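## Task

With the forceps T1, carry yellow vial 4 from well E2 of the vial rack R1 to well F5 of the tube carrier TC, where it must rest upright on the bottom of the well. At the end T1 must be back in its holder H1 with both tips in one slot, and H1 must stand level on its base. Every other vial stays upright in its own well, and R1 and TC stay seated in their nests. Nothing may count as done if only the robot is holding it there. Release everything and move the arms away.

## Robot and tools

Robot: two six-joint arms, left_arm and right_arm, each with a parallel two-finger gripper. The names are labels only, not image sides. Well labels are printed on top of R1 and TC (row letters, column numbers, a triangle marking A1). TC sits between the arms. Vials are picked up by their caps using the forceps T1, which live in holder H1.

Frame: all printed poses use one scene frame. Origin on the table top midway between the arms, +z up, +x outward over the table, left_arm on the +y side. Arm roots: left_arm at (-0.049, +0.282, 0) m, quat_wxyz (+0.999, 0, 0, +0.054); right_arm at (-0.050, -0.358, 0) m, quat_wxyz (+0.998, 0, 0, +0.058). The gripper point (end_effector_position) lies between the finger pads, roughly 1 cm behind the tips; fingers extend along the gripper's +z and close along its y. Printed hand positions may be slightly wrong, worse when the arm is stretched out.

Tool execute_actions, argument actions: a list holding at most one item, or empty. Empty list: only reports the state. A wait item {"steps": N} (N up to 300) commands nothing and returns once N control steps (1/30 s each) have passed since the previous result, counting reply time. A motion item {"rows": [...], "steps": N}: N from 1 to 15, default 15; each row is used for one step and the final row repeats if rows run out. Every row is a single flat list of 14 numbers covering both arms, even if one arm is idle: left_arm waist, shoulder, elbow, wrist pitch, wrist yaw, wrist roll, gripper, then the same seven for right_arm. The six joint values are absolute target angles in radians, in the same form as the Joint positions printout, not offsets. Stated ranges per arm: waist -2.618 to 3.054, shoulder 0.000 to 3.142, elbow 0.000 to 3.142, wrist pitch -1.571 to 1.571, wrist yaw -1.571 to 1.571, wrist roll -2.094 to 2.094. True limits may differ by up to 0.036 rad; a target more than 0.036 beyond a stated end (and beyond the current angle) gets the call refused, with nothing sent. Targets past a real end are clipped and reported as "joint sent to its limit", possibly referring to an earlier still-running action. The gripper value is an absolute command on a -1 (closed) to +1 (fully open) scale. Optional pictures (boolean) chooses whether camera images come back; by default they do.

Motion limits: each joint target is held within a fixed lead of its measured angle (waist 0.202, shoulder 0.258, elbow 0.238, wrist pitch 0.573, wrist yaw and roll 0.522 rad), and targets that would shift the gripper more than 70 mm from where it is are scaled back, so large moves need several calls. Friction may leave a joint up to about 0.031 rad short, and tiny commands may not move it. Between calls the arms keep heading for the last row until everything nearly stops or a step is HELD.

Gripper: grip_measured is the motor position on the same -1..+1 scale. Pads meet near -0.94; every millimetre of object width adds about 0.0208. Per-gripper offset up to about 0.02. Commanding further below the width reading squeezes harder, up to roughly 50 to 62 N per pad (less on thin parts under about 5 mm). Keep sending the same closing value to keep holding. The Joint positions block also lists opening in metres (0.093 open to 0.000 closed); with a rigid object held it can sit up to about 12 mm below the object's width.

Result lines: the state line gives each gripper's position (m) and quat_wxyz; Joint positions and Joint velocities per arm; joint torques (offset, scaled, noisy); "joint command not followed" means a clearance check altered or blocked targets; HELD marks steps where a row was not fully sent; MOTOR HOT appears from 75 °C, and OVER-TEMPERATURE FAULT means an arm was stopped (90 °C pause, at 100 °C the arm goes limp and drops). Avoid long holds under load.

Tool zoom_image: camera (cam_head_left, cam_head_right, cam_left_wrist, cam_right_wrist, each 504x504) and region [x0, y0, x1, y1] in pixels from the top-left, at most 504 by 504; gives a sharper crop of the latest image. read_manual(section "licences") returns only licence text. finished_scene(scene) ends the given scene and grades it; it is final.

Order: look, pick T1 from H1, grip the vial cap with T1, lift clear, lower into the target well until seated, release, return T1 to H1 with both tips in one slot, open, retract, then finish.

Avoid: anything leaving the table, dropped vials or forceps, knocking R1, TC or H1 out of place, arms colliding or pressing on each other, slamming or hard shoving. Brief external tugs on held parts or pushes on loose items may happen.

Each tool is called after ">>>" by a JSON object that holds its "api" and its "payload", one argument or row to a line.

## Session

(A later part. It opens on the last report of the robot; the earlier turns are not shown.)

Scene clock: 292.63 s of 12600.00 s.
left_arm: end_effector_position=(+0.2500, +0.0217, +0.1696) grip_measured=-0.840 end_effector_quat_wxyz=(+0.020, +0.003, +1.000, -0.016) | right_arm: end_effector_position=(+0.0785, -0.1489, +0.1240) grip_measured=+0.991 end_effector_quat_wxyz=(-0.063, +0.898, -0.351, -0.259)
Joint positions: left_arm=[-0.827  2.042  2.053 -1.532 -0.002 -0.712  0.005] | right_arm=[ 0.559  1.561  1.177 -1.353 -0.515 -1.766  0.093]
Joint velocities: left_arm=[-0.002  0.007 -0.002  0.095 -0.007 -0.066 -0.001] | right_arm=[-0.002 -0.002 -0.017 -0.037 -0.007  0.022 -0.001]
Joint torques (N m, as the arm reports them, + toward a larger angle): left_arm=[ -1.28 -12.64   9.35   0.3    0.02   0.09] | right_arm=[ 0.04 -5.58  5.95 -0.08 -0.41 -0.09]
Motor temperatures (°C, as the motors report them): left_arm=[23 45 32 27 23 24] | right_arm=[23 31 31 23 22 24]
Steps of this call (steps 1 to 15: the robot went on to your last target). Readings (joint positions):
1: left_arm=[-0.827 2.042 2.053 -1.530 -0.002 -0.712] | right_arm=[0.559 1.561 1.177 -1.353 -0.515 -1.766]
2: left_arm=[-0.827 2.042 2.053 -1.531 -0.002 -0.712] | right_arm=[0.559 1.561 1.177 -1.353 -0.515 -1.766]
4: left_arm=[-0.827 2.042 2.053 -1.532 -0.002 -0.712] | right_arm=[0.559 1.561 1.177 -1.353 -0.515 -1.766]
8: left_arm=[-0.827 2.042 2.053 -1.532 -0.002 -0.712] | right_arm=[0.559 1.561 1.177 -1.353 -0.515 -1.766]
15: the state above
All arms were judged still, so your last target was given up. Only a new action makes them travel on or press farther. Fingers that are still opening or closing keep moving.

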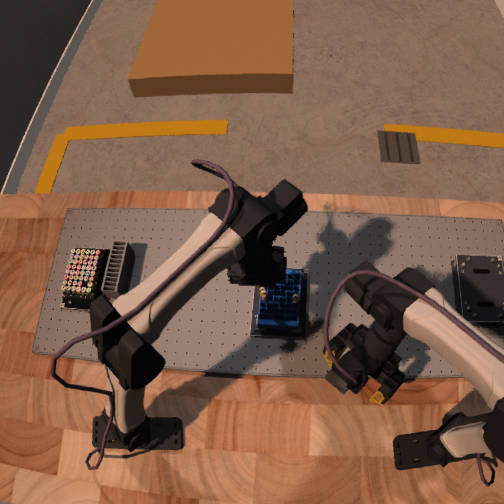

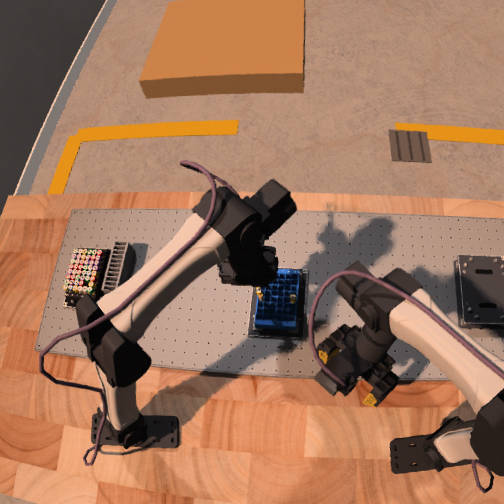

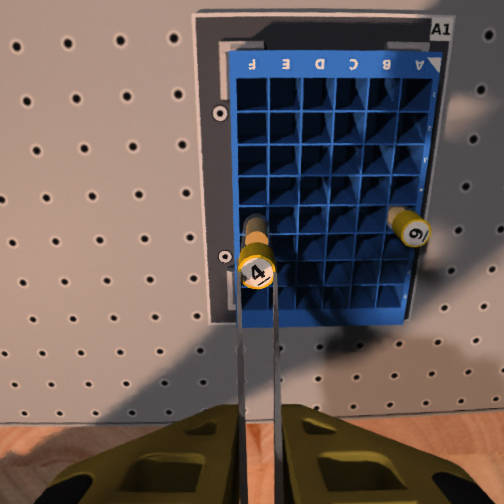

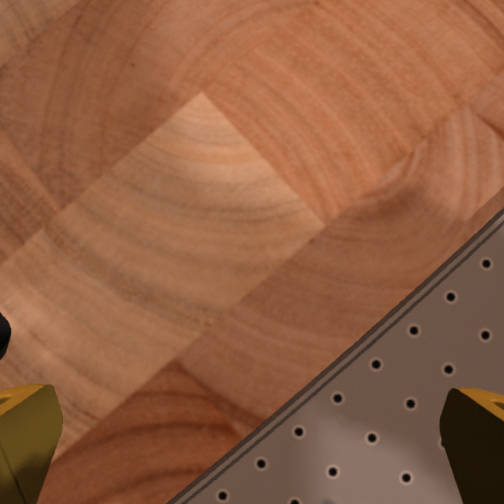

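>>> {"api": "execute_actions", "payload": {
  "actions": [
    {"rows": [[-0.818,2.035,2.075,-1.545,0,-0.705,-0.85, 0.559,1.561,1.177,-1.353,-0.515,-1.766,1]], "steps": 15}
  ],
  "pictures": false
}}

>>> {"api": "execute_actions", "payload": {
  "actions": [
    {"rows": [[-0.818,2.035,2.04,-1.52,0,-0.705,-0.85, 0.559,1.561,1.177,-1.353,-0.515,-1.766,1],[-0.818,2.035,2.033,-1.512,0,-0.705,-0.85, 0.559,1.561,1.177,-1.353,-0.515,-1.766,1],[-0.818,2.035,2.026,-1.505,0,-0.705,-0.85, 0.559,1.561,1.177,-1.353,-0.515,-1.766,1],[-0.818,2.035,2.019,-1.499,0,-0.705,-0.85, 0.559,1.561,1.177,-1.353,-0.515,-1.766,1],[-0.818,2.035,2.012,-1.493,0,-0.705,-0.85, 0.559,1.561,1.177,-1.353,-0.515,-1.766,1],[-0.818,2.035,2.005,-1.488,0,-0.705,-0.85, 0.559,1.561,1.177,-1.353,-0.515,-1.766,1],[-0.818,2.035,1.998,-1.484,0,-0.705,-0.85, 0.559,1.561,1.177,-1.353,-0.515,-1.766,1],[-0.818,2.035,1.991,-1.48,0,-0.705,-0.85, 0.559,1.561,1.177,-1.353,-0.515,-1.766,1],[-0.818,2.035,1.985,-1.478,0,-0.705,-0.85, 0.559,1.561,1.177,-1.353,-0.515,-1.766,1]], "steps": 15}
  ],
  "pictures": false
}}

>>> {"api": "execute_actions", "payload": {
  "actions": [
    {"steps": 15}
  ]
}}

Scene clock: 299.80 s of 12600.00 s.
left_arm: end_effector_position=(+0.2500, +0.0217, +0.1696) grip_measured=-0.840 end_effector_quat_wxyz=(+0.020, +0.003, +1.000, -0.016) | right_arm: end_effector_position=(+0.0785, -0.1489, +0.1240) grip_measured=+0.991 end_effector_quat_wxyz=(-0.063, +0.898, -0.351, -0.259)
Joint positions: left_arm=[-0.827  2.042  2.053 -1.532 -0.002 -0.712  0.005] | right_arm=[ 0.559  1.561  1.177 -1.353 -0.515 -1.766  0.093]
Joint velocities: left_arm=[-0.012 -0.002 -0.027 -0.051 -0.022 -0.007 -0.   ] | right_arm=[ 0.002  0.002 -0.012 -0.095  0.081  0.022  0.   ]
Joint torques (N m, as the arm reports them, + toward a larger angle): left_arm=[  0.17 -12.76   9.27   0.26  -0.01   0.08] | right_arm=[-0.19 -5.58  5.97 -0.08 -0.38  0.  ]
Motor temperatures (°C, as the motors report them): left_arm=[23 46 33 27 23 24] | right_arm=[23 31 31 23 22 24]
Steps of this call (steps 1 to 90: nothing new was sent; then 3.67 s passed at rest; steps 91 to 105: all 15 steps of this action). Readings (joint positions):
91: left_arm=[-0.827 2.042 2.053 -1.532 -0.002 -0.712] | right_arm=[0.559 1.561 1.177 -1.353 -0.515 -1.766]
92: left_arm=[-0.827 2.042 2.053 -1.532 -0.002 -0.712] | right_arm=[0.559 1.561 1.177 -1.353 -0.515 -1.766]
94: left_arm=[-0.827 2.042 2.053 -1.532 -0.002 -0.712] | right_arm=[0.559 1.561 1.177 -1.353 -0.515 -1.766]
98: left_arm=[-0.827 2.042 2.053 -1.532 -0.002 -0.712] | right_arm=[0.559 1.561 1.177 -1.353 -0.515 -1.766]
105: the state above

Scene clock: 300.30 s of 12600.00 s.
left_arm: end_effector_position=(+0.2509, +0.0213, +0.1642) grip_measured=-0.840 end_effector_quat_wxyz=(+0.023, +0.003, +1.000, -0.017) | right_arm: end_effector_position=(+0.0785, -0.1489, +0.1240) grip_measured=+0.991 end_effector_quat_wxyz=(-0.063, +0.898, -0.351, -0.259)
Joint positions: left_arm=[-0.827  2.032  2.016 -1.498 -0.004 -0.712  0.005] | right_arm=[ 0.559  1.561  1.177 -1.353 -0.515 -1.766  0.093]
Joint velocities: left_arm=[ 0.007  0.007  0.002  0.007 -0.007 -0.037 -0.   ] | right_arm=[-0.002 -0.012 -0.012 -0.051 -0.051  0.022 -0.   ]
Joint torques (N m, as the arm reports them, + toward a larger angle): left_arm=[  0.01 -11.85   4.59   0.62   0.04   0.09] | right_arm=[-0.15 -5.51  6.04 -0.1  -0.37 -0.05]
Motor temperatures (°C, as the motors report them): left_arm=[23 46 33 27 23 24] | right_arm=[23 31 31 23 22 24]
Steps of this call (steps 1 to 15: all 15 steps of this action). Readings (joint positions):
1: left_arm=[-0.827 2.042 2.053 -1.532 -0.002 -0.712] | right_arm=[0.559 1.561 1.177 -1.353 -0.515 -1.766]
2: left_arm=[-0.827 2.042 2.053 -1.532 -0.002 -0.712] | right_arm=[0.559 1.561 1.177 -1.353 -0.515 -1.766]
4: left_arm=[-0.827 2.042 2.048 -1.526 -0.002 -0.712] | right_arm=[0.559 1.561 1.177 -1.353 -0.515 -1.766]
8: left_arm=[-0.827 2.038 2.028 -1.509 -0.003 -0.712] | right_arm=[0.559 1.561 1.177 -1.353 -0.515 -1.766]
15: the state above

Scene clock: 300.80 s of 12600.00 s.
left_arm: end_effector_position=(+0.2510, +0.0213, +0.1642) grip_measured=-0.840 end_effector_quat_wxyz=(+0.023, +0.003, +1.000, -0.017) | right_arm: end_effector_position=(+0.0785, -0.1489, +0.1240) grip_measured=+0.991 end_effector_quat_wxyz=(-0.063, +0.898, -0.351, -0.259)
Joint positions: left_arm=[-0.827  2.032  2.016 -1.498 -0.004 -0.712  0.005] | right_arm=[ 0.559  1.561  1.177 -1.353 -0.515 -1.766  0.093]
Joint velocities: left_arm=[ 0.002  0.012  0.002  0.066  0.007 -0.095 -0.001] | right_arm=[ 0.007 -0.012 -0.007  0.007  0.051 -0.037 -0.001]
Joint torques (N m, as the arm reports them, + toward a larger angle): left_arm=[ -0.01 -11.78   4.65   0.63   0.02   0.09] | right_arm=[-0.28 -5.56  6.12 -0.03 -0.34 -0.07]
Motor temperatures (°C, as the motors report them): left_arm=[23 46 33 27 23 24] | right_arm=[23 31 31 23 22 24]
Steps of this call (steps 1 to 15: the robot went on to your last target). Readings (joint positions):
1: left_arm=[-0.827 2.032 2.016 -1.498 -0.004 -0.712] | right_arm=[0.559 1.561 1.177 -1.353 -0.515 -1.766]
2: left_arm=[-0.827 2.032 2.016 -1.498 -0.004 -0.712] | right_arm=[0.559 1.561 1.177 -1.353 -0.515 -1.766]
4: left_arm=[-0.827 2.032 2.016 -1.498 -0.004 -0.712] | right_arm=[0.559 1.561 1.177 -1.353 -0.515 -1.766]
8: left_arm=[-0.827 2.032 2.016 -1.498 -0.004 -0.712] | right_arm=[0.559 1.561 1.177 -1.353 -0.515 -1.766]
15: the state above
All arms were judged still, so your last target was given up. Only a new action makes them travel on or press farther. Fingers that are still opening or closing keep moving.

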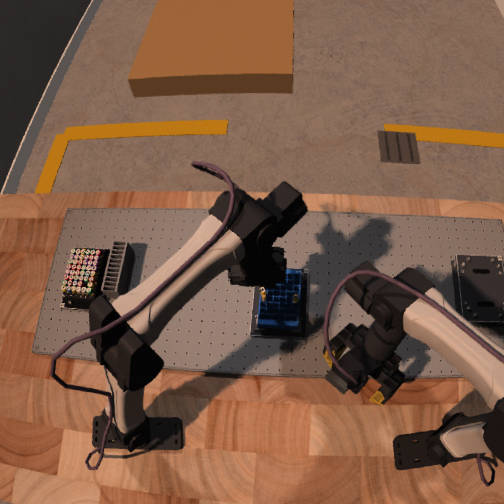

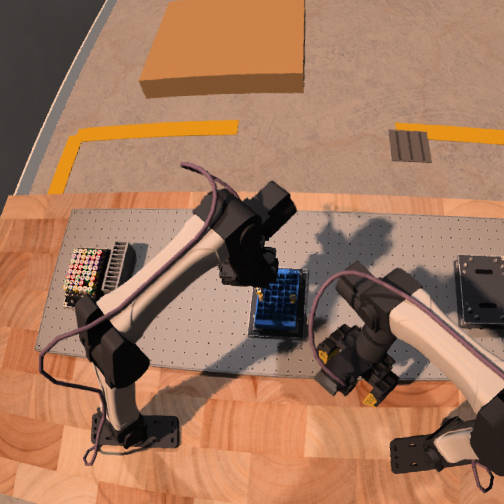

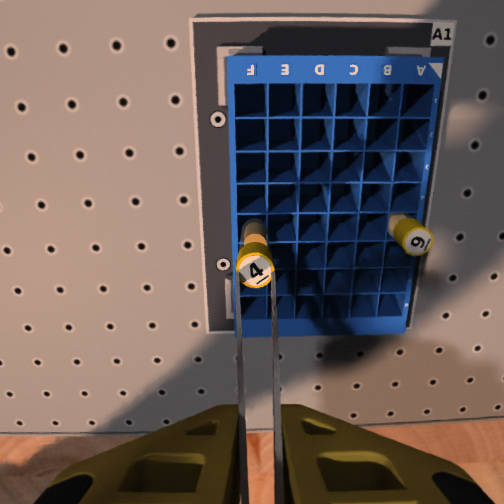

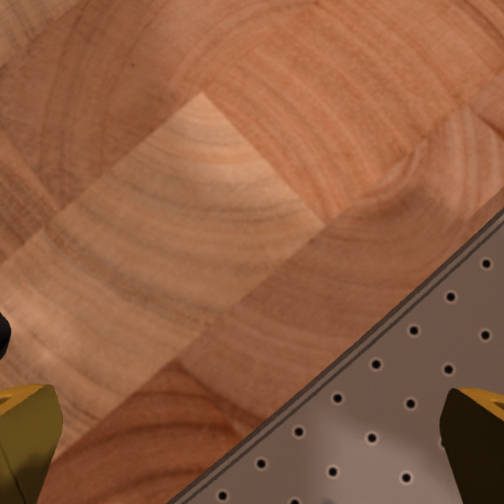

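>>> {"api": "execute_actions", "payload": {
  "actions": [
    {"rows": [[-0.818,2.03,2.052,-1.51,0,-0.705,-0.85, 0.559,1.561,1.177,-1.353,-0.515,-1.766,1],[-0.818,2.03,2.052,-1.51,0,-0.705,-0.85, 0.559,1.561,1.177,-1.353,-0.515,-1.766,1],[-0.818,2.03,2.052,-1.52,0,-0.705,-0.85, 0.559,1.561,1.177,-1.353,-0.515,-1.766,1],[-0.818,2.03,2.052,-1.525,0,-0.705,-0.85, 0.559,1.561,1.177,-1.353,-0.515,-1.766,1],[-0.818,2.03,2.052,-1.525,0,-0.705,-0.85, 0.559,1.561,1.177,-1.353,-0.515,-1.766,1],[-0.818,2.03,2.052,-1.525,0,-0.705,-0.85, 0.559,1.561,1.177,-1.353,-0.515,-1.766,1],[-0.811,2.03,2.052,-1.525,0,-0.705,-0.85, 0.559,1.561,1.177,-1.353,-0.515,-1.766,1]], "steps": 15}
  ],
  "pictures": false
}}

>>> {"api": "execute_actions", "payload": {
  "actions": [
    {"steps": 15}
  ]
}}

>>> {"api": "zoom_image", "payload": {
  "camera": "cam_left_wrist",
  "region": [176, 140, 336, 300]
}}

Scene clock: 306.17 s of 12600.00 s.
left_arm: end_effector_position=(+0.2522, +0.0239, +0.1675) grip_measured=-0.840 end_effector_quat_wxyz=(+0.023, -0.000, +1.000, -0.017) | right_arm: end_effector_position=(+0.0785, -0.1489, +0.1240) grip_measured=+0.991 end_effector_quat_wxyz=(-0.063, +0.898, -0.351, -0.259)
Joint positions: left_arm=[-0.82   2.032  2.03  -1.512 -0.004 -0.712  0.005] | right_arm=[ 0.559  1.561  1.177 -1.353 -0.515 -1.766  0.093]
Joint velocities: left_arm=[-0.007  0.002 -0.007 -0.051 -0.007  0.007 -0.   ] | right_arm=[-0.002 -0.007  0.002  0.066  0.022 -0.037 -0.   ]
Joint torques (N m, as the arm reports them, + toward a larger angle): left_arm=[  0.07 -12.15   9.35   0.29   0.01   0.1 ] | right_arm=[-0.05 -5.46  5.89 -0.11 -0.38 -0.04]
Motor temperatures (°C, as the motors report them): left_arm=[23 46 32 27 23 24] | right_arm=[23 31 31 23 22 24]
Steps of this call (steps 1 to 90: nothing new was sent; then 1.87 s passed at rest; steps 91 to 105: all 15 steps of this action). Readings (joint positions):
91: left_arm=[-0.827 2.032 2.021 -1.501 -0.004 -0.712] | right_arm=[0.559 1.561 1.177 -1.353 -0.515 -1.766]
92: left_arm=[-0.827 2.032 2.024 -1.501 -0.004 -0.712] | right_arm=[0.559 1.561 1.177 -1.353 -0.515 -1.766]
94: left_arm=[-0.827 2.032 2.029 -1.503 -0.004 -0.712] | right_arm=[0.559 1.561 1.177 -1.353 -0.515 -1.766]
98: left_arm=[-0.825 2.032 2.030 -1.508 -0.004 -0.712] | right_arm=[0.559 1.561 1.177 -1.353 -0.515 -1.766]
105: the state above

Scene clock: 306.67 s of 12600.00 s.
left_arm: end_effector_position=(+0.2520, +0.0241, +0.1675) grip_measured=-0.840 end_effector_quat_wxyz=(+0.023, -0.000, +1.000, -0.017) | right_arm: end_effector_position=(+0.0785, -0.1489, +0.1240) grip_measured=+0.991 end_effector_quat_wxyz=(-0.063, +0.898, -0.351, -0.259)
Joint positions: left_arm=[-0.82   2.032  2.03  -1.512 -0.004 -0.712  0.005] | right_arm=[ 0.559  1.561  1.177 -1.353 -0.515 -1.766  0.093]
Joint velocities: left_arm=[ 0.012 -0.002  0.012 -0.007 -0.007 -0.007 -0.001] | right_arm=[ 0.002  0.002 -0.012 -0.007  0.007 -0.007  0.001]
Joint torques (N m, as the arm reports them, + toward a larger angle): left_arm=[  0.13 -12.2    9.26   0.31   0.03   0.09] | right_arm=[-0.26 -5.51  6.24 -0.05 -0.39 -0.04]
Motor temperatures (°C, as the motors report them): left_arm=[23 46 32 27 23 24] | right_arm=[23 31 31 23 22 24]
Steps of this call (steps 1 to 15: the robot went on to your last target). Readings (joint positions):
1: left_arm=[-0.820 2.032 2.030 -1.512 -0.004 -0.712] | right_arm=[0.559 1.561 1.177 -1.353 -0.515 -1.766]
2: left_arm=[-0.820 2.032 2.030 -1.512 -0.004 -0.712] | right_arm=[0.559 1.561 1.177 -1.353 -0.515 -1.766]
4: left_arm=[-0.820 2.032 2.030 -1.512 -0.004 -0.712] | right_arm=[0.559 1.561 1.177 -1.353 -0.515 -1.766]
8: left_arm=[-0.820 2.032 2.030 -1.512 -0.004 -0.712] | right_arm=[0.559 1.561 1.177 -1.353 -0.515 -1.766]
15: the state above
All arms were judged still, so your last target was given up. Only a new action makes them travel on or press farther. Fingers that are still opening or closing keep moving.

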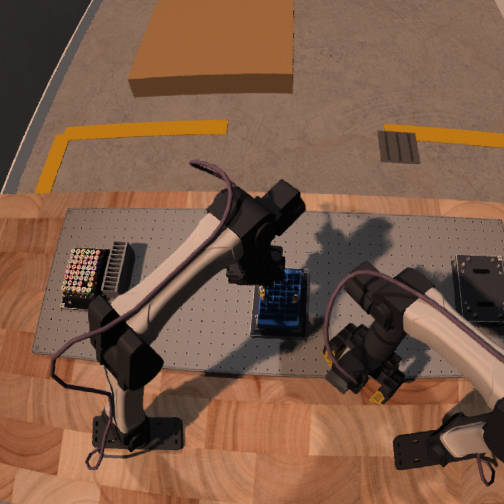

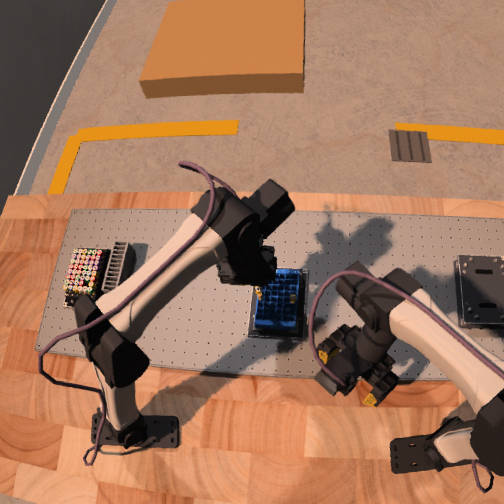

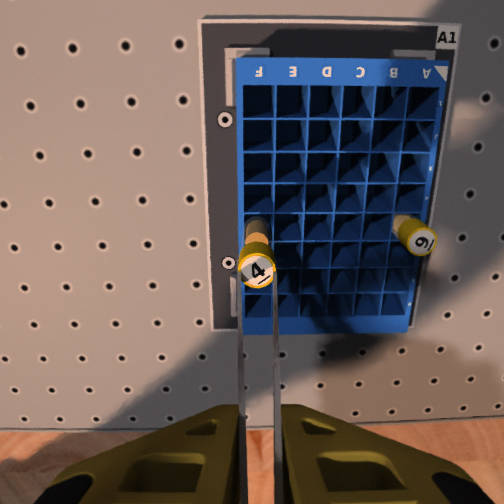

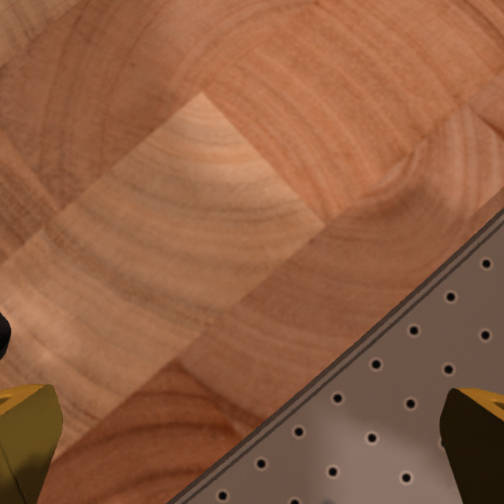

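Region (176, 140, 336, 300) of cam_left_wrist's 504x504 image, scaled by 3.150, with more detail than that image has.

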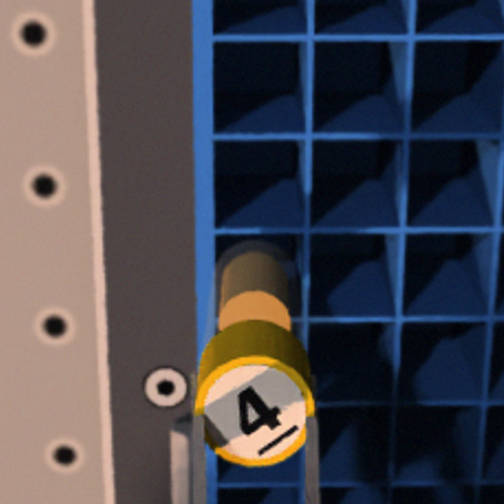

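>>> {"api": "execute_actions", "payload": {
  "actions": [
    {"rows": [[-0.811,2.03,2.017,-1.50,0,-0.705,-0.85, 0.559,1.561,1.177,-1.353,-0.515,-1.766,1],[-0.811,2.03,2.01,-1.492,0,-0.705,-0.85, 0.559,1.561,1.177,-1.353,-0.515,-1.766,1],[-0.811,2.03,2.003,-1.485,0,-0.705,-0.85, 0.559,1.561,1.177,-1.353,-0.515,-1.766,1],[-0.811,2.03,1.996,-1.479,0,-0.705,-0.85, 0.559,1.561,1.177,-1.353,-0.515,-1.766,1],[-0.811,2.03,1.989,-1.473,0,-0.705,-0.85, 0.559,1.561,1.177,-1.353,-0.515,-1.766,1],[-0.811,2.03,1.982,-1.468,0,-0.705,-0.85, 0.559,1.561,1.177,-1.353,-0.515,-1.766,1],[-0.811,2.03,1.975,-1.464,0,-0.705,-0.85, 0.559,1.561,1.177,-1.353,-0.515,-1.766,1],[-0.811,2.03,1.968,-1.46,0,-0.705,-0.85, 0.559,1.561,1.177,-1.353,-0.515,-1.766,1],[-0.811,2.03,1.962,-1.458,0,-0.705,-0.85, 0.559,1.561,1.177,-1.353,-0.515,-1.766,1]], "steps": 15}
  ],
  "pictures": false
}}

>>> {"api": "execute_actions", "payload": {
  "actions": [
    {"steps": 15}
  ]
}}

Scene clock: 311.33 s of 12600.00 s.
left_arm: end_effector_position=(+0.2522, +0.0236, +0.1545) grip_measured=-0.840 end_effector_quat_wxyz=(+0.019, -0.000, +1.000, -0.014) | right_arm: end_effector_position=(+0.0785, -0.1489, +0.1240) grip_measured=+0.991 end_effector_quat_wxyz=(-0.063, +0.898, -0.351, -0.259)
Joint positions: left_arm=[-0.82   2.032  1.978 -1.47  -0.003 -0.712  0.005] | right_arm=[ 0.559  1.561  1.177 -1.353 -0.515 -1.766  0.093]
Joint velocities: left_arm=[-0.002  0.002  0.007  0.022 -0.125  0.022  0.   ] | right_arm=[-0.007  0.007  0.037 -0.022 -0.051  0.007  0.   ]
Joint torques (N m, as the arm reports them, + toward a larger angle): left_arm=[  0.31 -12.19   5.97   0.5    0.03   0.08] | right_arm=[-0.14 -5.43  6.03 -0.11 -0.38  0.02]
Motor temperatures (°C, as the motors report them): left_arm=[23 46 33 27 23 24] | right_arm=[23 31 31 23 22 24]
Steps of this call (steps 1 to 90: nothing new was sent; then 1.17 s passed at rest; steps 91 to 105: all 15 steps of this action). Readings (joint positions):
91: left_arm=[-0.820 2.032 2.030 -1.512 -0.004 -0.712] | right_arm=[0.559 1.561 1.177 -1.353 -0.515 -1.766]
92: left_arm=[-0.820 2.032 2.030 -1.512 -0.004 -0.712] | right_arm=[0.559 1.561 1.177 -1.353 -0.515 -1.766]
94: left_arm=[-0.820 2.032 2.024 -1.506 -0.004 -0.712] | right_arm=[0.559 1.561 1.177 -1.353 -0.515 -1.766]
98: left_arm=[-0.820 2.032 1.996 -1.488 -0.004 -0.712] | right_arm=[0.559 1.561 1.177 -1.353 -0.515 -1.766]
105: the state above

Scene clock: 311.83 s of 12600.00 s.
left_arm: end_effector_position=(+0.2523, +0.0235, +0.1545) grip_measured=-0.840 end_effector_quat_wxyz=(+0.019, -0.000, +1.000, -0.014) | right_arm: end_effector_position=(+0.0785, -0.1489, +0.1240) grip_measured=+0.991 end_effector_quat_wxyz=(-0.063, +0.898, -0.351, -0.259)
Joint positions: left_arm=[-0.82   2.032  1.978 -1.469 -0.003 -0.712  0.005] | right_arm=[ 0.559  1.561  1.177 -1.353 -0.515 -1.766  0.093]
Joint velocities: left_arm=[ 0.002 -0.007  0.007 -0.051  0.037  0.007  0.   ] | right_arm=[ 0.002  0.012 -0.017 -0.007 -0.051  0.007 -0.001]
Joint torques (N m, as the arm reports them, + toward a larger angle): left_arm=[  0.08 -12.12   5.89   0.46   0.02   0.06] | right_arm=[-0.17 -5.48  6.11 -0.06 -0.39 -0.03]
Motor temperatures (°C, as the motors report them): left_arm=[23 46 33 27 23 24] | right_arm=[23 31 31 23 22 24]
Steps of this call (steps 1 to 15: the robot went on to your last target). Readings (joint positions):
1: left_arm=[-0.820 2.032 1.978 -1.469 -0.003 -0.712] | right_arm=[0.559 1.561 1.177 -1.353 -0.515 -1.766]
2: left_arm=[-0.820 2.032 1.978 -1.469 -0.003 -0.712] | right_arm=[0.559 1.561 1.177 -1.353 -0.515 -1.766]
4: left_arm=[-0.820 2.032 1.978 -1.469 -0.003 -0.712] | right_arm=[0.559 1.561 1.177 -1.353 -0.515 -1.766]
8: left_arm=[-0.820 2.032 1.978 -1.469 -0.003 -0.712] | right_arm=[0.559 1.561 1.177 -1.353 -0.515 -1.766]
15: the state above
All arms were judged still, so your last target was given up. Only a new action makes them travel on or press farther. Fingers that are still opening or closing keep moving.

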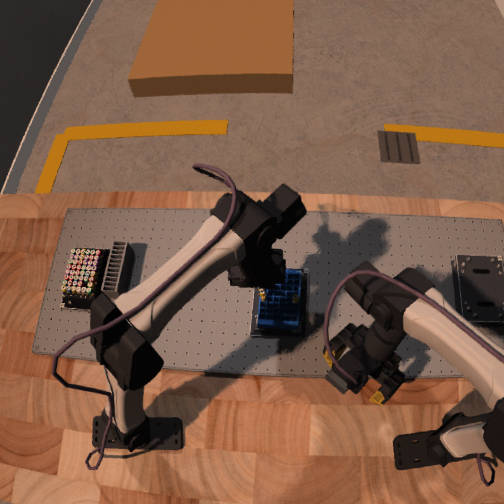

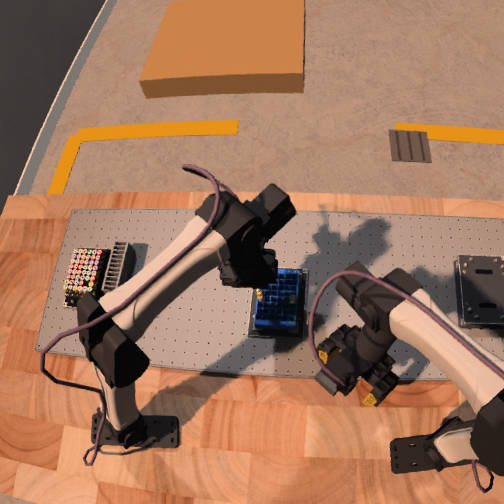

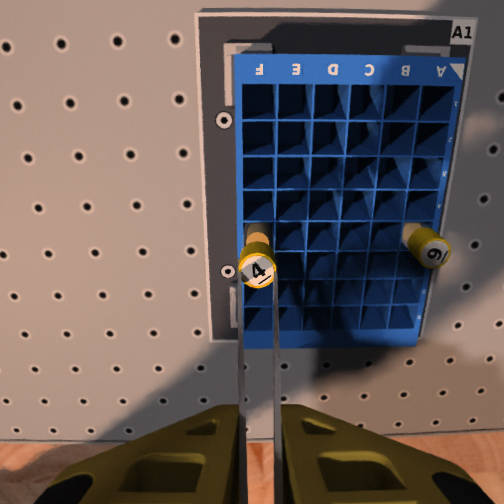

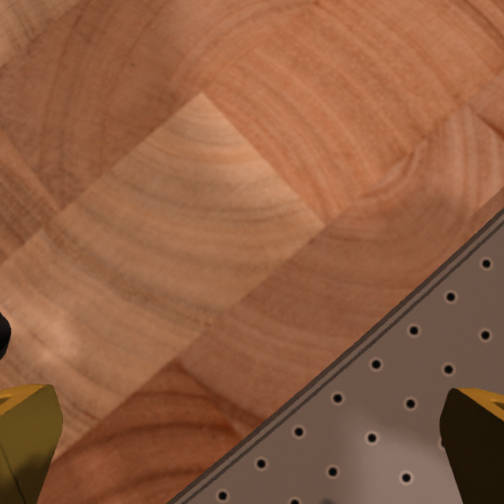

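In. Descend another ~1 cm, then release.

>>> {"api": "execute_actions", "payload": {
  "actions": [
    {"rows": [[-0.811,2.03,1.955,-1.45,0,-0.705,-0.85, 0.559,1.561,1.177,-1.353,-0.515,-1.766,1],[-0.811,2.03,1.948,-1.444,0,-0.705,-0.85, 0.559,1.561,1.177,-1.353,-0.515,-1.766,1],[-0.811,2.03,1.941,-1.438,0,-0.705,-0.85, 0.559,1.561,1.177,-1.353,-0.515,-1.766,1],[-0.811,2.03,1.934,-1.432,0,-0.705,-0.85, 0.559,1.561,1.177,-1.353,-0.515,-1.766,1],[-0.811,2.03,1.927,-1.427,0,-0.705,-0.85, 0.559,1.561,1.177,-1.353,-0.515,-1.766,1],[-0.811,2.03,1.92,-1.423,0,-0.705,-0.85, 0.559,1.561,1.177,-1.353,-0.515,-1.766,1]], "steps": 15}
  ],
  "pictures": false
}}

>>> {"api": "execute_actions", "payload": {
  "actions": [
    {"rows": [[-0.811,2.03,1.92,-1.423,0,-0.705,-0.72, 0.559,1.561,1.177,-1.353,-0.515,-1.766,1]], "steps": 15}
  ]
}}

Scene clock: 316.93 s of 12600.00 s.
left_arm: end_effector_position=(+0.2523, +0.0232, +0.1441) grip_measured=-0.840 end_effector_quat_wxyz=(+0.016, -0.000, +1.000, -0.013) | right_arm: end_effector_position=(+0.0785, -0.1489, +0.1240) grip_measured=+0.991 end_effector_quat_wxyz=(-0.063, +0.898, -0.351, -0.259)
Joint positions: left_arm=[-0.82   2.032  1.936 -1.434 -0.001 -0.712  0.005] | right_arm=[ 0.559  1.561  1.177 -1.353 -0.515 -1.766  0.093]
Joint velocities: left_arm=[ 0.007 -0.012  0.007  0.007  0.051  0.066  0.   ] | right_arm=[ 0.012 -0.012 -0.002  0.022 -0.007 -0.007 -0.001]
Joint torques (N m, as the arm reports them, + toward a larger angle): left_arm=[  0.18 -12.23   5.96   0.44   0.     0.09] | right_arm=[-0.08 -5.6   6.06 -0.06 -0.36 -0.06]
Motor temperatures (°C, as the motors report them): left_arm=[23 46 32 27 23 24] | right_arm=[23 31 31 23 22 24]
Steps of this call (steps 1 to 90: nothing new was sent; then 1.60 s passed at rest; steps 91 to 105: all 15 steps of this action). Readings (joint positions):
91: left_arm=[-0.820 2.032 1.978 -1.469 -0.003 -0.712] | right_arm=[0.559 1.561 1.177 -1.353 -0.515 -1.766]
92: left_arm=[-0.820 2.032 1.975 -1.466 -0.003 -0.712] | right_arm=[0.559 1.561 1.177 -1.353 -0.515 -1.766]
94: left_arm=[-0.820 2.032 1.964 -1.459 -0.003 -0.712] | right_arm=[0.559 1.561 1.177 -1.353 -0.515 -1.766]
98: left_arm=[-0.820 2.032 1.938 -1.439 -0.002 -0.712] | right_arm=[0.559 1.561 1.177 -1.353 -0.515 -1.766]
105: the state above

Scene clock: 317.43 s of 12600.00 s.
left_arm: end_effector_position=(+0.2523, +0.0232, +0.1441) grip_measured=-0.721 end_effector_quat_wxyz=(+0.016, -0.000, +1.000, -0.013) | right_arm: end_effector_position=(+0.0785, -0.1489, +0.1240) grip_measured=+0.991 end_effector_quat_wxyz=(-0.063, +0.898, -0.351, -0.259)
Joint positions: left_arm=[-0.82   2.032  1.936 -1.434 -0.001 -0.712  0.011] | right_arm=[ 0.559  1.561  1.177 -1.353 -0.515 -1.766  0.093]
Joint velocities: left_arm=[ 0.002  0.007 -0.007 -0.066 -0.022 -0.007 -0.001] | right_arm=[-0.007 -0.007 -0.027 -0.022 -0.066 -0.022  0.   ]
Joint torques (N m, as the arm reports them, + toward a larger angle): left_arm=[  0.13 -12.36   6.12   0.45   0.01   0.06] | right_arm=[ 0.04 -5.57  5.98 -0.07 -0.34 -0.02]
Motor temperatures (°C, as the motors report them): left_arm=[23 46 32 27 23 24] | right_arm=[23 31 31 23 22 24]
Steps of this call (steps 1 to 15: all 15 steps of this action). Readings (joint positions):
1: left_arm=[-0.820 2.032 1.936 -1.434 -0.001 -0.712] | right_arm=[0.559 1.561 1.177 -1.353 -0.515 -1.766]
2: left_arm=[-0.820 2.032 1.936 -1.434 -0.001 -0.712] | right_arm=[0.559 1.561 1.177 -1.353 -0.515 -1.766]
4: left_arm=[-0.820 2.032 1.936 -1.434 -0.001 -0.712] | right_arm=[0.559 1.561 1.177 -1.353 -0.515 -1.766]
8: left_arm=[-0.820 2.032 1.936 -1.434 -0.001 -0.712] | right_arm=[0.559 1.561 1.177 -1.353 -0.515 -1.766]
15: the state above

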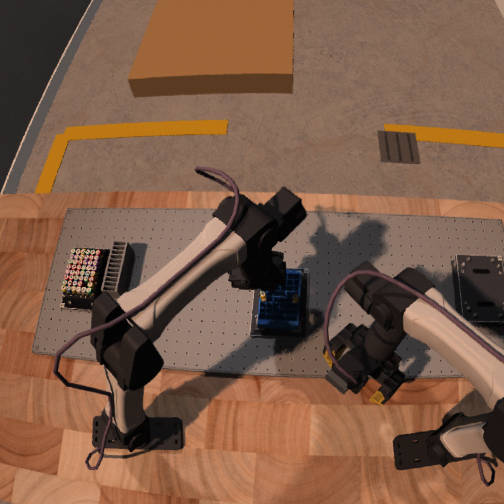

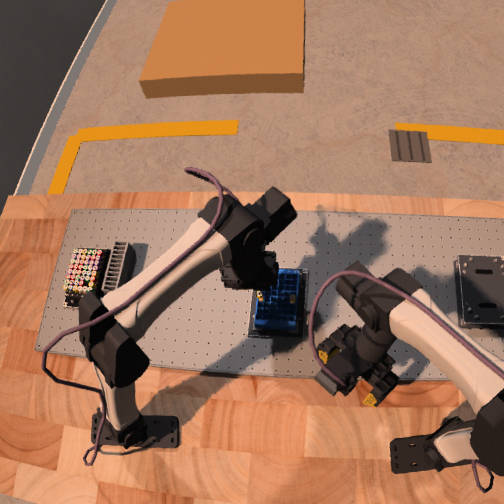

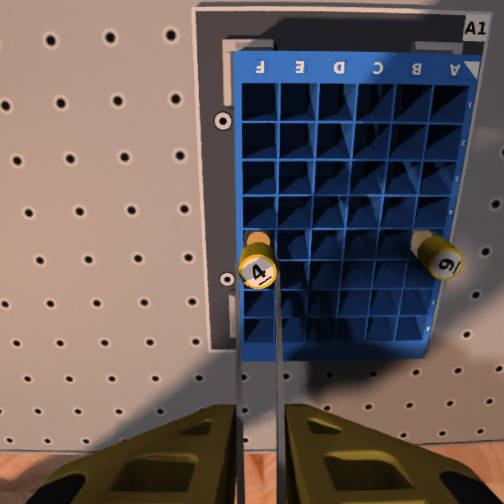

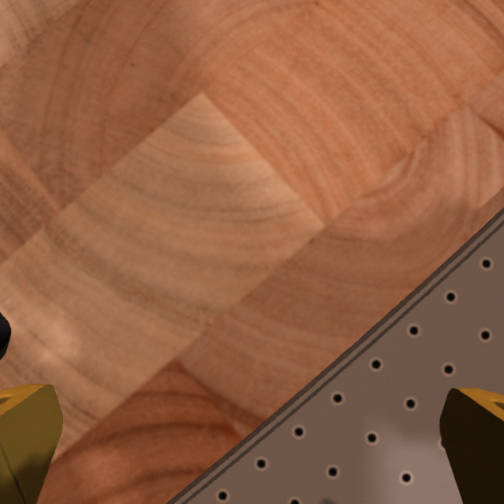

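Lift slowly, then re-squeeze.

>>> {"api": "execute_actions", "payload": {
  "actions": [
    {"rows": [[-0.811,2.03,1.952,-1.455,0,-0.705,-0.72, 0.559,1.561,1.177,-1.353,-0.515,-1.766,1],[-0.811,2.03,1.96,-1.466,0,-0.705,-0.72, 0.559,1.561,1.177,-1.353,-0.515,-1.766,1],[-0.811,2.03,1.968,-1.476,0,-0.705,-0.72, 0.559,1.561,1.177,-1.353,-0.515,-1.766,1],[-0.811,2.03,1.976,-1.483,0,-0.705,-0.72, 0.559,1.561,1.177,-1.353,-0.515,-1.766,1],[-0.811,2.03,1.984,-1.49,0,-0.705,-0.72, 0.559,1.561,1.177,-1.353,-0.515,-1.766,1],[-0.811,2.03,1.992,-1.497,0,-0.705,-0.72, 0.559,1.561,1.177,-1.353,-0.515,-1.766,1],[-0.811,2.03,2.0,-1.504,0,-0.705,-0.72, 0.559,1.561,1.177,-1.353,-0.515,-1.766,1],[-0.811,2.03,2.008,-1.511,0,-0.705,-0.72, 0.559,1.561,1.177,-1.353,-0.515,-1.766,1],[-0.811,2.03,2.016,-1.518,0,-0.705,-0.72, 0.559,1.561,1.177,-1.353,-0.515,-1.766,1],[-0.811,2.03,2.024,-1.525,0,-0.705,-0.72, 0.559,1.561,1.177,-1.353,-0.515,-1.766,1],[-0.811,2.03,2.032,-1.532,0,-0.705,-0.72, 0.559,1.561,1.177,-1.353,-0.515,-1.766,1],[-0.811,2.03,2.04,-1.539,0,-0.705,-0.72, 0.559,1.561,1.177,-1.353,-0.515,-1.766,1],[-0.811,2.03,2.048,-1.546,0,-0.705,-0.72, 0.559,1.561,1.177,-1.353,-0.515,-1.766,1],[-0.811,2.03,2.056,-1.553,0,-0.705,-0.72, 0.559,1.561,1.177,-1.353,-0.515,-1.766,1],[-0.811,2.03,2.064,-1.56,0,-0.705,-0.72, 0.559,1.561,1.177,-1.353,-0.515,-1.766,1]], "steps": 15}
  ],
  "pictures": false
}}

>>> {"api": "execute_actions", "payload": {
  "actions": [
    {"rows": [[-0.811,2.03,2.064,-1.56,0,-0.705,-0.72, 0.559,1.561,1.177,-1.353,-0.515,-1.766,1],[-0.811,2.03,2.064,-1.56,0,-0.705,-0.72, 0.559,1.561,1.177,-1.353,-0.515,-1.766,1],[-0.811,2.03,2.064,-1.56,0,-0.705,-0.72, 0.559,1.561,1.177,-1.353,-0.515,-1.766,1],[-0.811,2.03,2.064,-1.56,0,-0.705,-0.72, 0.559,1.561,1.177,-1.353,-0.515,-1.766,1],[-0.811,2.03,2.064,-1.56,0,-0.705,-0.72, 0.559,1.561,1.177,-1.353,-0.515,-1.766,1],[-0.811,2.03,2.064,-1.56,0,-0.705,-0.88, 0.559,1.561,1.177,-1.353,-0.515,-1.766,1]], "steps": 15}
  ]
}}

Scene clock: 326.93 s of 12600.00 s.
left_arm: end_effector_position=(+0.2504, +0.0248, +0.1670) grip_measured=-0.721 end_effector_quat_wxyz=(+0.019, -0.000, +1.000, -0.016) | right_arm: end_effector_position=(+0.0785, -0.1489, +0.1240) grip_measured=+0.991 end_effector_quat_wxyz=(-0.063, +0.898, -0.351, -0.259)
Joint positions: left_arm=[-0.82   2.032  2.028 -1.518 -0.001 -0.712  0.011] | right_arm=[ 0.559  1.561  1.177 -1.353 -0.515 -1.766  0.093]
Joint velocities: left_arm=[-0.007 -0.012  0.203 -0.183  0.066 -0.051  0.   ] | right_arm=[-0.002 -0.002 -0.002  0.007  0.022  0.066  0.001]
Joint torques (N m, as the arm reports them, + toward a larger angle): left_arm=[  0.22 -12.16   9.24   0.32   0.     0.08] | right_arm=[ 0.05 -5.44  6.09 -0.11 -0.35  0.03]
Motor temperatures (°C, as the motors report them): left_arm=[23 47 32 27 23 24] | right_arm=[23 31 31 23 22 24]
Steps of this call (steps 1 to 15: the robot went on to your last target; steps 16 to 90: nothing new was sent; then 6.00 s passed at rest; steps 91 to 105: all 15 steps of this action). Readings (joint positions):
91: left_arm=[-0.820 2.032 1.936 -1.435 -0.001 -0.712] | right_arm=[0.559 1.561 1.177 -1.353 -0.515 -1.766]
92: left_arm=[-0.820 2.032 1.936 -1.437 -0.001 -0.712] | right_arm=[0.559 1.561 1.177 -1.353 -0.515 -1.766]
94: left_arm=[-0.820 2.032 1.941 -1.447 -0.001 -0.712] | right_arm=[0.559 1.561 1.177 -1.353 -0.515 -1.766]
98: left_arm=[-0.820 2.032 1.971 -1.473 -0.001 -0.712] | right_arm=[0.559 1.561 1.177 -1.353 -0.515 -1.766]
105: the state above

Scene clock: 327.43 s of 12600.00 s.
left_arm: end_effector_position=(+0.2473, +0.0275, +0.1705) grip_measured=-0.876 end_effector_quat_wxyz=(+0.014, -0.000, +1.000, -0.011) | right_arm: end_effector_position=(+0.0785, -0.1489, +0.1240) grip_measured=+0.991 end_effector_quat_wxyz=(-0.063, +0.898, -0.351, -0.259)
Joint positions: left_arm=[-0.82   2.032  2.043 -1.546 -0.001 -0.712  0.003] | right_arm=[ 0.559  1.561  1.177 -1.353 -0.515 -1.766  0.093]
Joint velocities: left_arm=[ 0.017  0.002 -0.022 -0.095 -0.007  0.037  0.001] | right_arm=[-0.007  0.002 -0.027 -0.022 -0.022  0.007 -0.001]
Joint torques (N m, as the arm reports them, + toward a larger angle): left_arm=[  0.19 -12.2    9.15   0.28   0.01   0.11] | right_arm=[-0.19 -5.75  5.96 -0.04 -0.44 -0.01]
Motor temperatures (°C, as the motors report them): left_arm=[23 47 32 27 23 24] | right_arm=[23 31 31 23 22 24]
Steps of this call (steps 1 to 15: all 15 steps of this action). Readings (joint positions):
1: left_arm=[-0.820 2.032 2.035 -1.524 -0.001 -0.712] | right_arm=[0.559 1.561 1.177 -1.353 -0.515 -1.766]
2: left_arm=[-0.820 2.032 2.040 -1.528 -0.001 -0.712] | right_arm=[0.559 1.561 1.177 -1.353 -0.515 -1.766]
4: left_arm=[-0.820 2.032 2.043 -1.534 -0.001 -0.712] | right_arm=[0.559 1.561 1.177 -1.353 -0.515 -1.766]
8: left_arm=[-0.820 2.032 2.043 -1.543 -0.001 -0.712] | right_arm=[0.559 1.561 1.177 -1.353 -0.515 -1.766]
15: the state above

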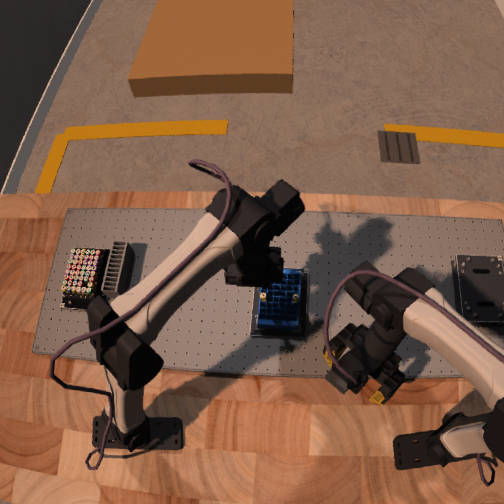

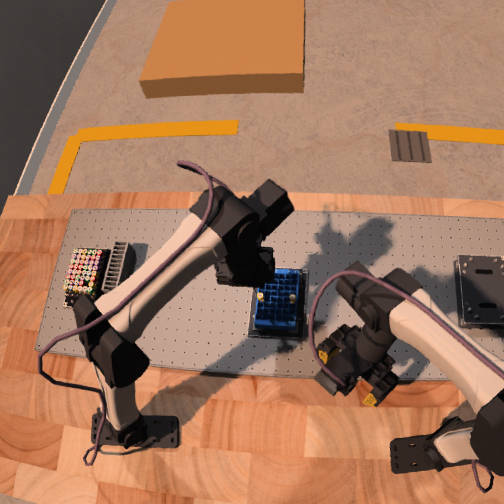

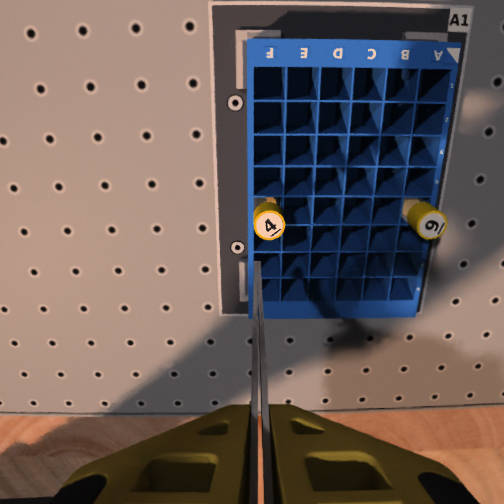

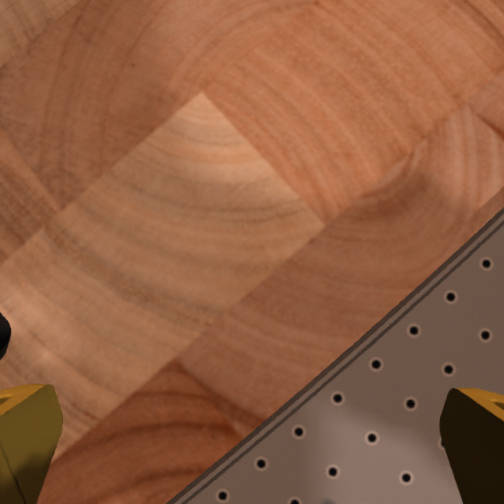

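>>> {"api": "execute_actions", "payload": {
  "actions": [
    {"rows": [[-0.79,2.03,2.064,-1.56,0,-0.68,-0.88, 0.559,1.561,1.177,-1.353,-0.515,-1.766,1],[-0.75,2.03,2.064,-1.56,0,-0.64,-0.88, 0.559,1.561,1.177,-1.353,-0.515,-1.766,1],[-0.69,2.03,2.064,-1.56,0,-0.58,-0.88, 0.559,1.561,1.177,-1.353,-0.515,-1.766,1],[-0.62,2.03,2.064,-1.56,0,-0.51,-0.88, 0.559,1.561,1.177,-1.353,-0.515,-1.766,1],[-0.55,2.03,2.064,-1.56,0,-0.44,-0.88, 0.559,1.561,1.177,-1.353,-0.515,-1.766,1],[-0.48,2.03,2.064,-1.56,0,-0.37,-0.88, 0.559,1.561,1.177,-1.353,-0.515,-1.766,1],[-0.41,2.03,2.064,-1.56,0,-0.30,-0.88, 0.559,1.561,1.177,-1.353,-0.515,-1.766,1],[-0.34,2.03,2.064,-1.56,0,-0.23,-0.88, 0.559,1.561,1.177,-1.353,-0.515,-1.766,1],[-0.27,2.03,2.064,-1.56,0,-0.16,-0.88, 0.559,1.561,1.177,-1.353,-0.515,-1.766,1],[-0.20,2.03,2.064,-1.56,0,-0.09,-0.88, 0.559,1.561,1.177,-1.353,-0.515,-1.766,1],[-0.13,2.03,2.064,-1.56,0,-0.02,-0.88, 0.559,1.561,1.177,-1.353,-0.515,-1.766,1],[-0.06,2.03,2.064,-1.56,0,0.05,-0.88, 0.559,1.561,1.177,-1.353,-0.515,-1.766,1],[0.01,2.03,2.064,-1.56,0,0.12,-0.88, 0.559,1.561,1.177,-1.353,-0.515,-1.766,1],[0.07,2.03,2.064,-1.56,0,0.18,-0.88, 0.559,1.561,1.177,-1.353,-0.515,-1.766,1],[0.112,2.03,2.064,-1.56,0,0.225,-0.88, 0.559,1.561,1.177,-1.353,-0.515,-1.766,1]], "steps": 15}
  ],
  "pictures": false
}}

>>> {"api": "execute_actions", "payload": {
  "actions": [
    {"steps": 30}
  ]
}}

Scene clock: 334.80 s of 12600.00 s.
left_arm: end_effector_position=(+0.3419, +0.2965, +0.1705) grip_measured=-0.876 end_effector_quat_wxyz=(+0.019, -0.053, +0.998, -0.003) | right_arm: end_effector_position=(+0.0785, -0.1489, +0.1240) grip_measured=+0.991 end_effector_quat_wxyz=(-0.063, +0.898, -0.351, -0.259)
Joint positions: left_arm=[-0.07   2.032  2.043 -1.545  0.006 -0.067  0.003] | right_arm=[ 0.559  1.561  1.177 -1.353 -0.515 -1.766  0.093]
Joint velocities: left_arm=[ 1.839 -0.002  0.012 -0.007 -0.022  1.707  0.   ] | right_arm=[ 0.002 -0.002  0.002 -0.007  0.037  0.022 -0.   ]
Joint torques (N m, as the arm reports them, + toward a larger angle): left_arm=[ -0.33 -12.1    8.85   0.3   -0.01   0.04] | right_arm=[-0.13 -5.37  6.08 -0.11 -0.43 -0.05]
Motor temperatures (°C, as the motors report them): left_arm=[23 47 33 27 23 24] | right_arm=[23 31 31 23 22 24]
Steps of this call (steps 1 to 15: the robot went on to your last target; steps 16 to 90: nothing new was sent; then 3.87 s passed at rest; steps 91 to 105: all 15 steps of this action). Readings (joint positions):
91: left_arm=[-0.818 2.032 2.043 -1.547 -0.001 -0.708] | right_arm=[0.559 1.561 1.177 -1.353 -0.515 -1.766]
92: left_arm=[-0.810 2.032 2.043 -1.547 0.001 -0.697] | right_arm=[0.559 1.561 1.177 -1.353 -0.515 -1.766]
94: left_arm=[-0.759 2.032 2.043 -1.547 0.011 -0.647] | right_arm=[0.559 1.561 1.177 -1.353 -0.515 -1.766]
98: left_arm=[-0.531 2.032 2.043 -1.547 0.013 -0.480] | right_arm=[0.559 1.561 1.177 -1.353 -0.515 -1.766]
105: the state above

Scene clock: 335.80 s of 12600.00 s.
left_arm: end_effector_position=(+0.3317, +0.3700, +0.1705) grip_measured=-0.876 end_effector_quat_wxyz=(+0.017, -0.003, +1.000, +0.007) | right_arm: end_effector_position=(+0.0785, -0.1489, +0.1240) grip_measured=+0.991 end_effector_quat_wxyz=(-0.063, +0.898, -0.351, -0.259)
Joint positions: left_arm=[ 0.115  2.032  2.043 -1.547 -0.007  0.218  0.003] | right_arm=[ 0.559  1.561  1.177 -1.353 -0.515 -1.766  0.093]
Joint velocities: left_arm=[-0.002  0.012 -0.022 -0.066 -0.022 -0.037  0.   ] | right_arm=[-0.002 -0.007 -0.017 -0.081  0.007 -0.022  0.   ]
Joint torques (N m, as the arm reports them, + toward a larger angle): left_arm=[ -0.71 -12.05   9.12   0.26   0.09   0.15] | right_arm=[ 0.1  -5.47  6.   -0.06 -0.37 -0.01]
Motor temperatures (°C, as the motors report them): left_arm=[23 47 33 27 23 24] | right_arm=[23 31 31 23 22 24]
Steps of this call (steps 1 to 30: the robot went on to your last target). Readings (joint positions):
1: left_arm=[-0.004 2.032 2.043 -1.545 0.005 -0.012] | right_arm=[0.559 1.561 1.177 -1.353 -0.515 -1.766]
2: left_arm=[0.056 2.032 2.043 -1.545 0.001 0.034] | right_arm=[0.559 1.561 1.177 -1.353 -0.515 -1.766]
4: left_arm=[0.135 2.032 2.043 -1.545 -0.012 0.099] | right_arm=[0.559 1.561 1.177 -1.353 -0.515 -1.766]
8: left_arm=[0.136 2.032 2.043 -1.546 -0.016 0.169] | right_arm=[0.559 1.561 1.177 -1.353 -0.515 -1.766]
30: the state above
All arms were judged still, so your last target was given up. Only a new action makes them travel on or press farther. Fingers that are still opening or closing keep moving.

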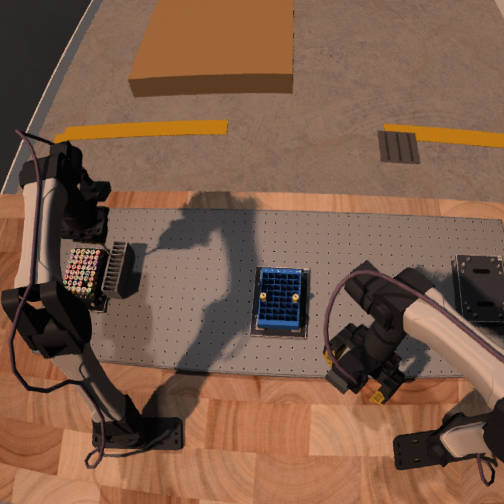

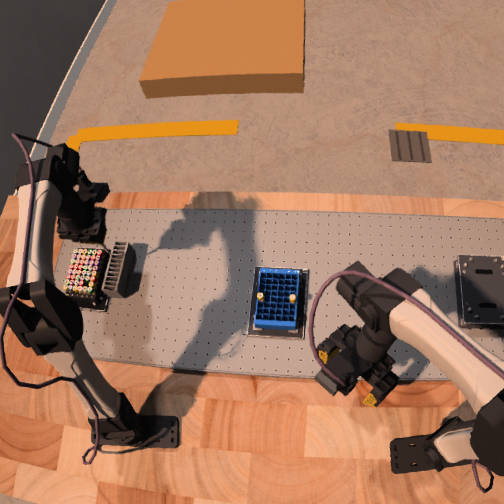

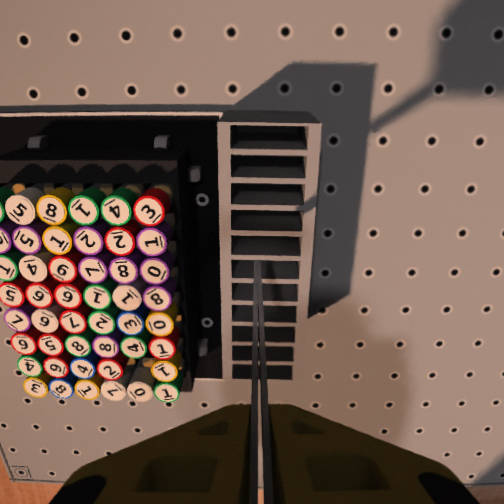

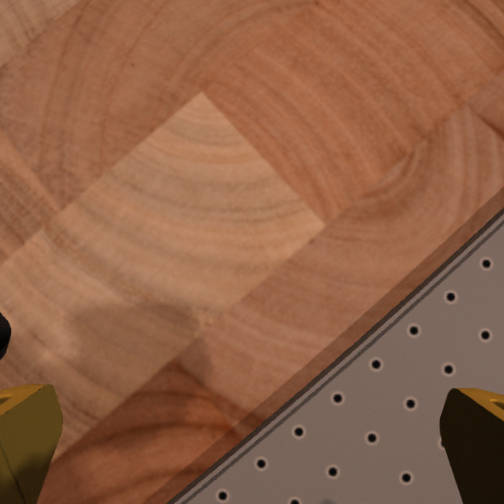

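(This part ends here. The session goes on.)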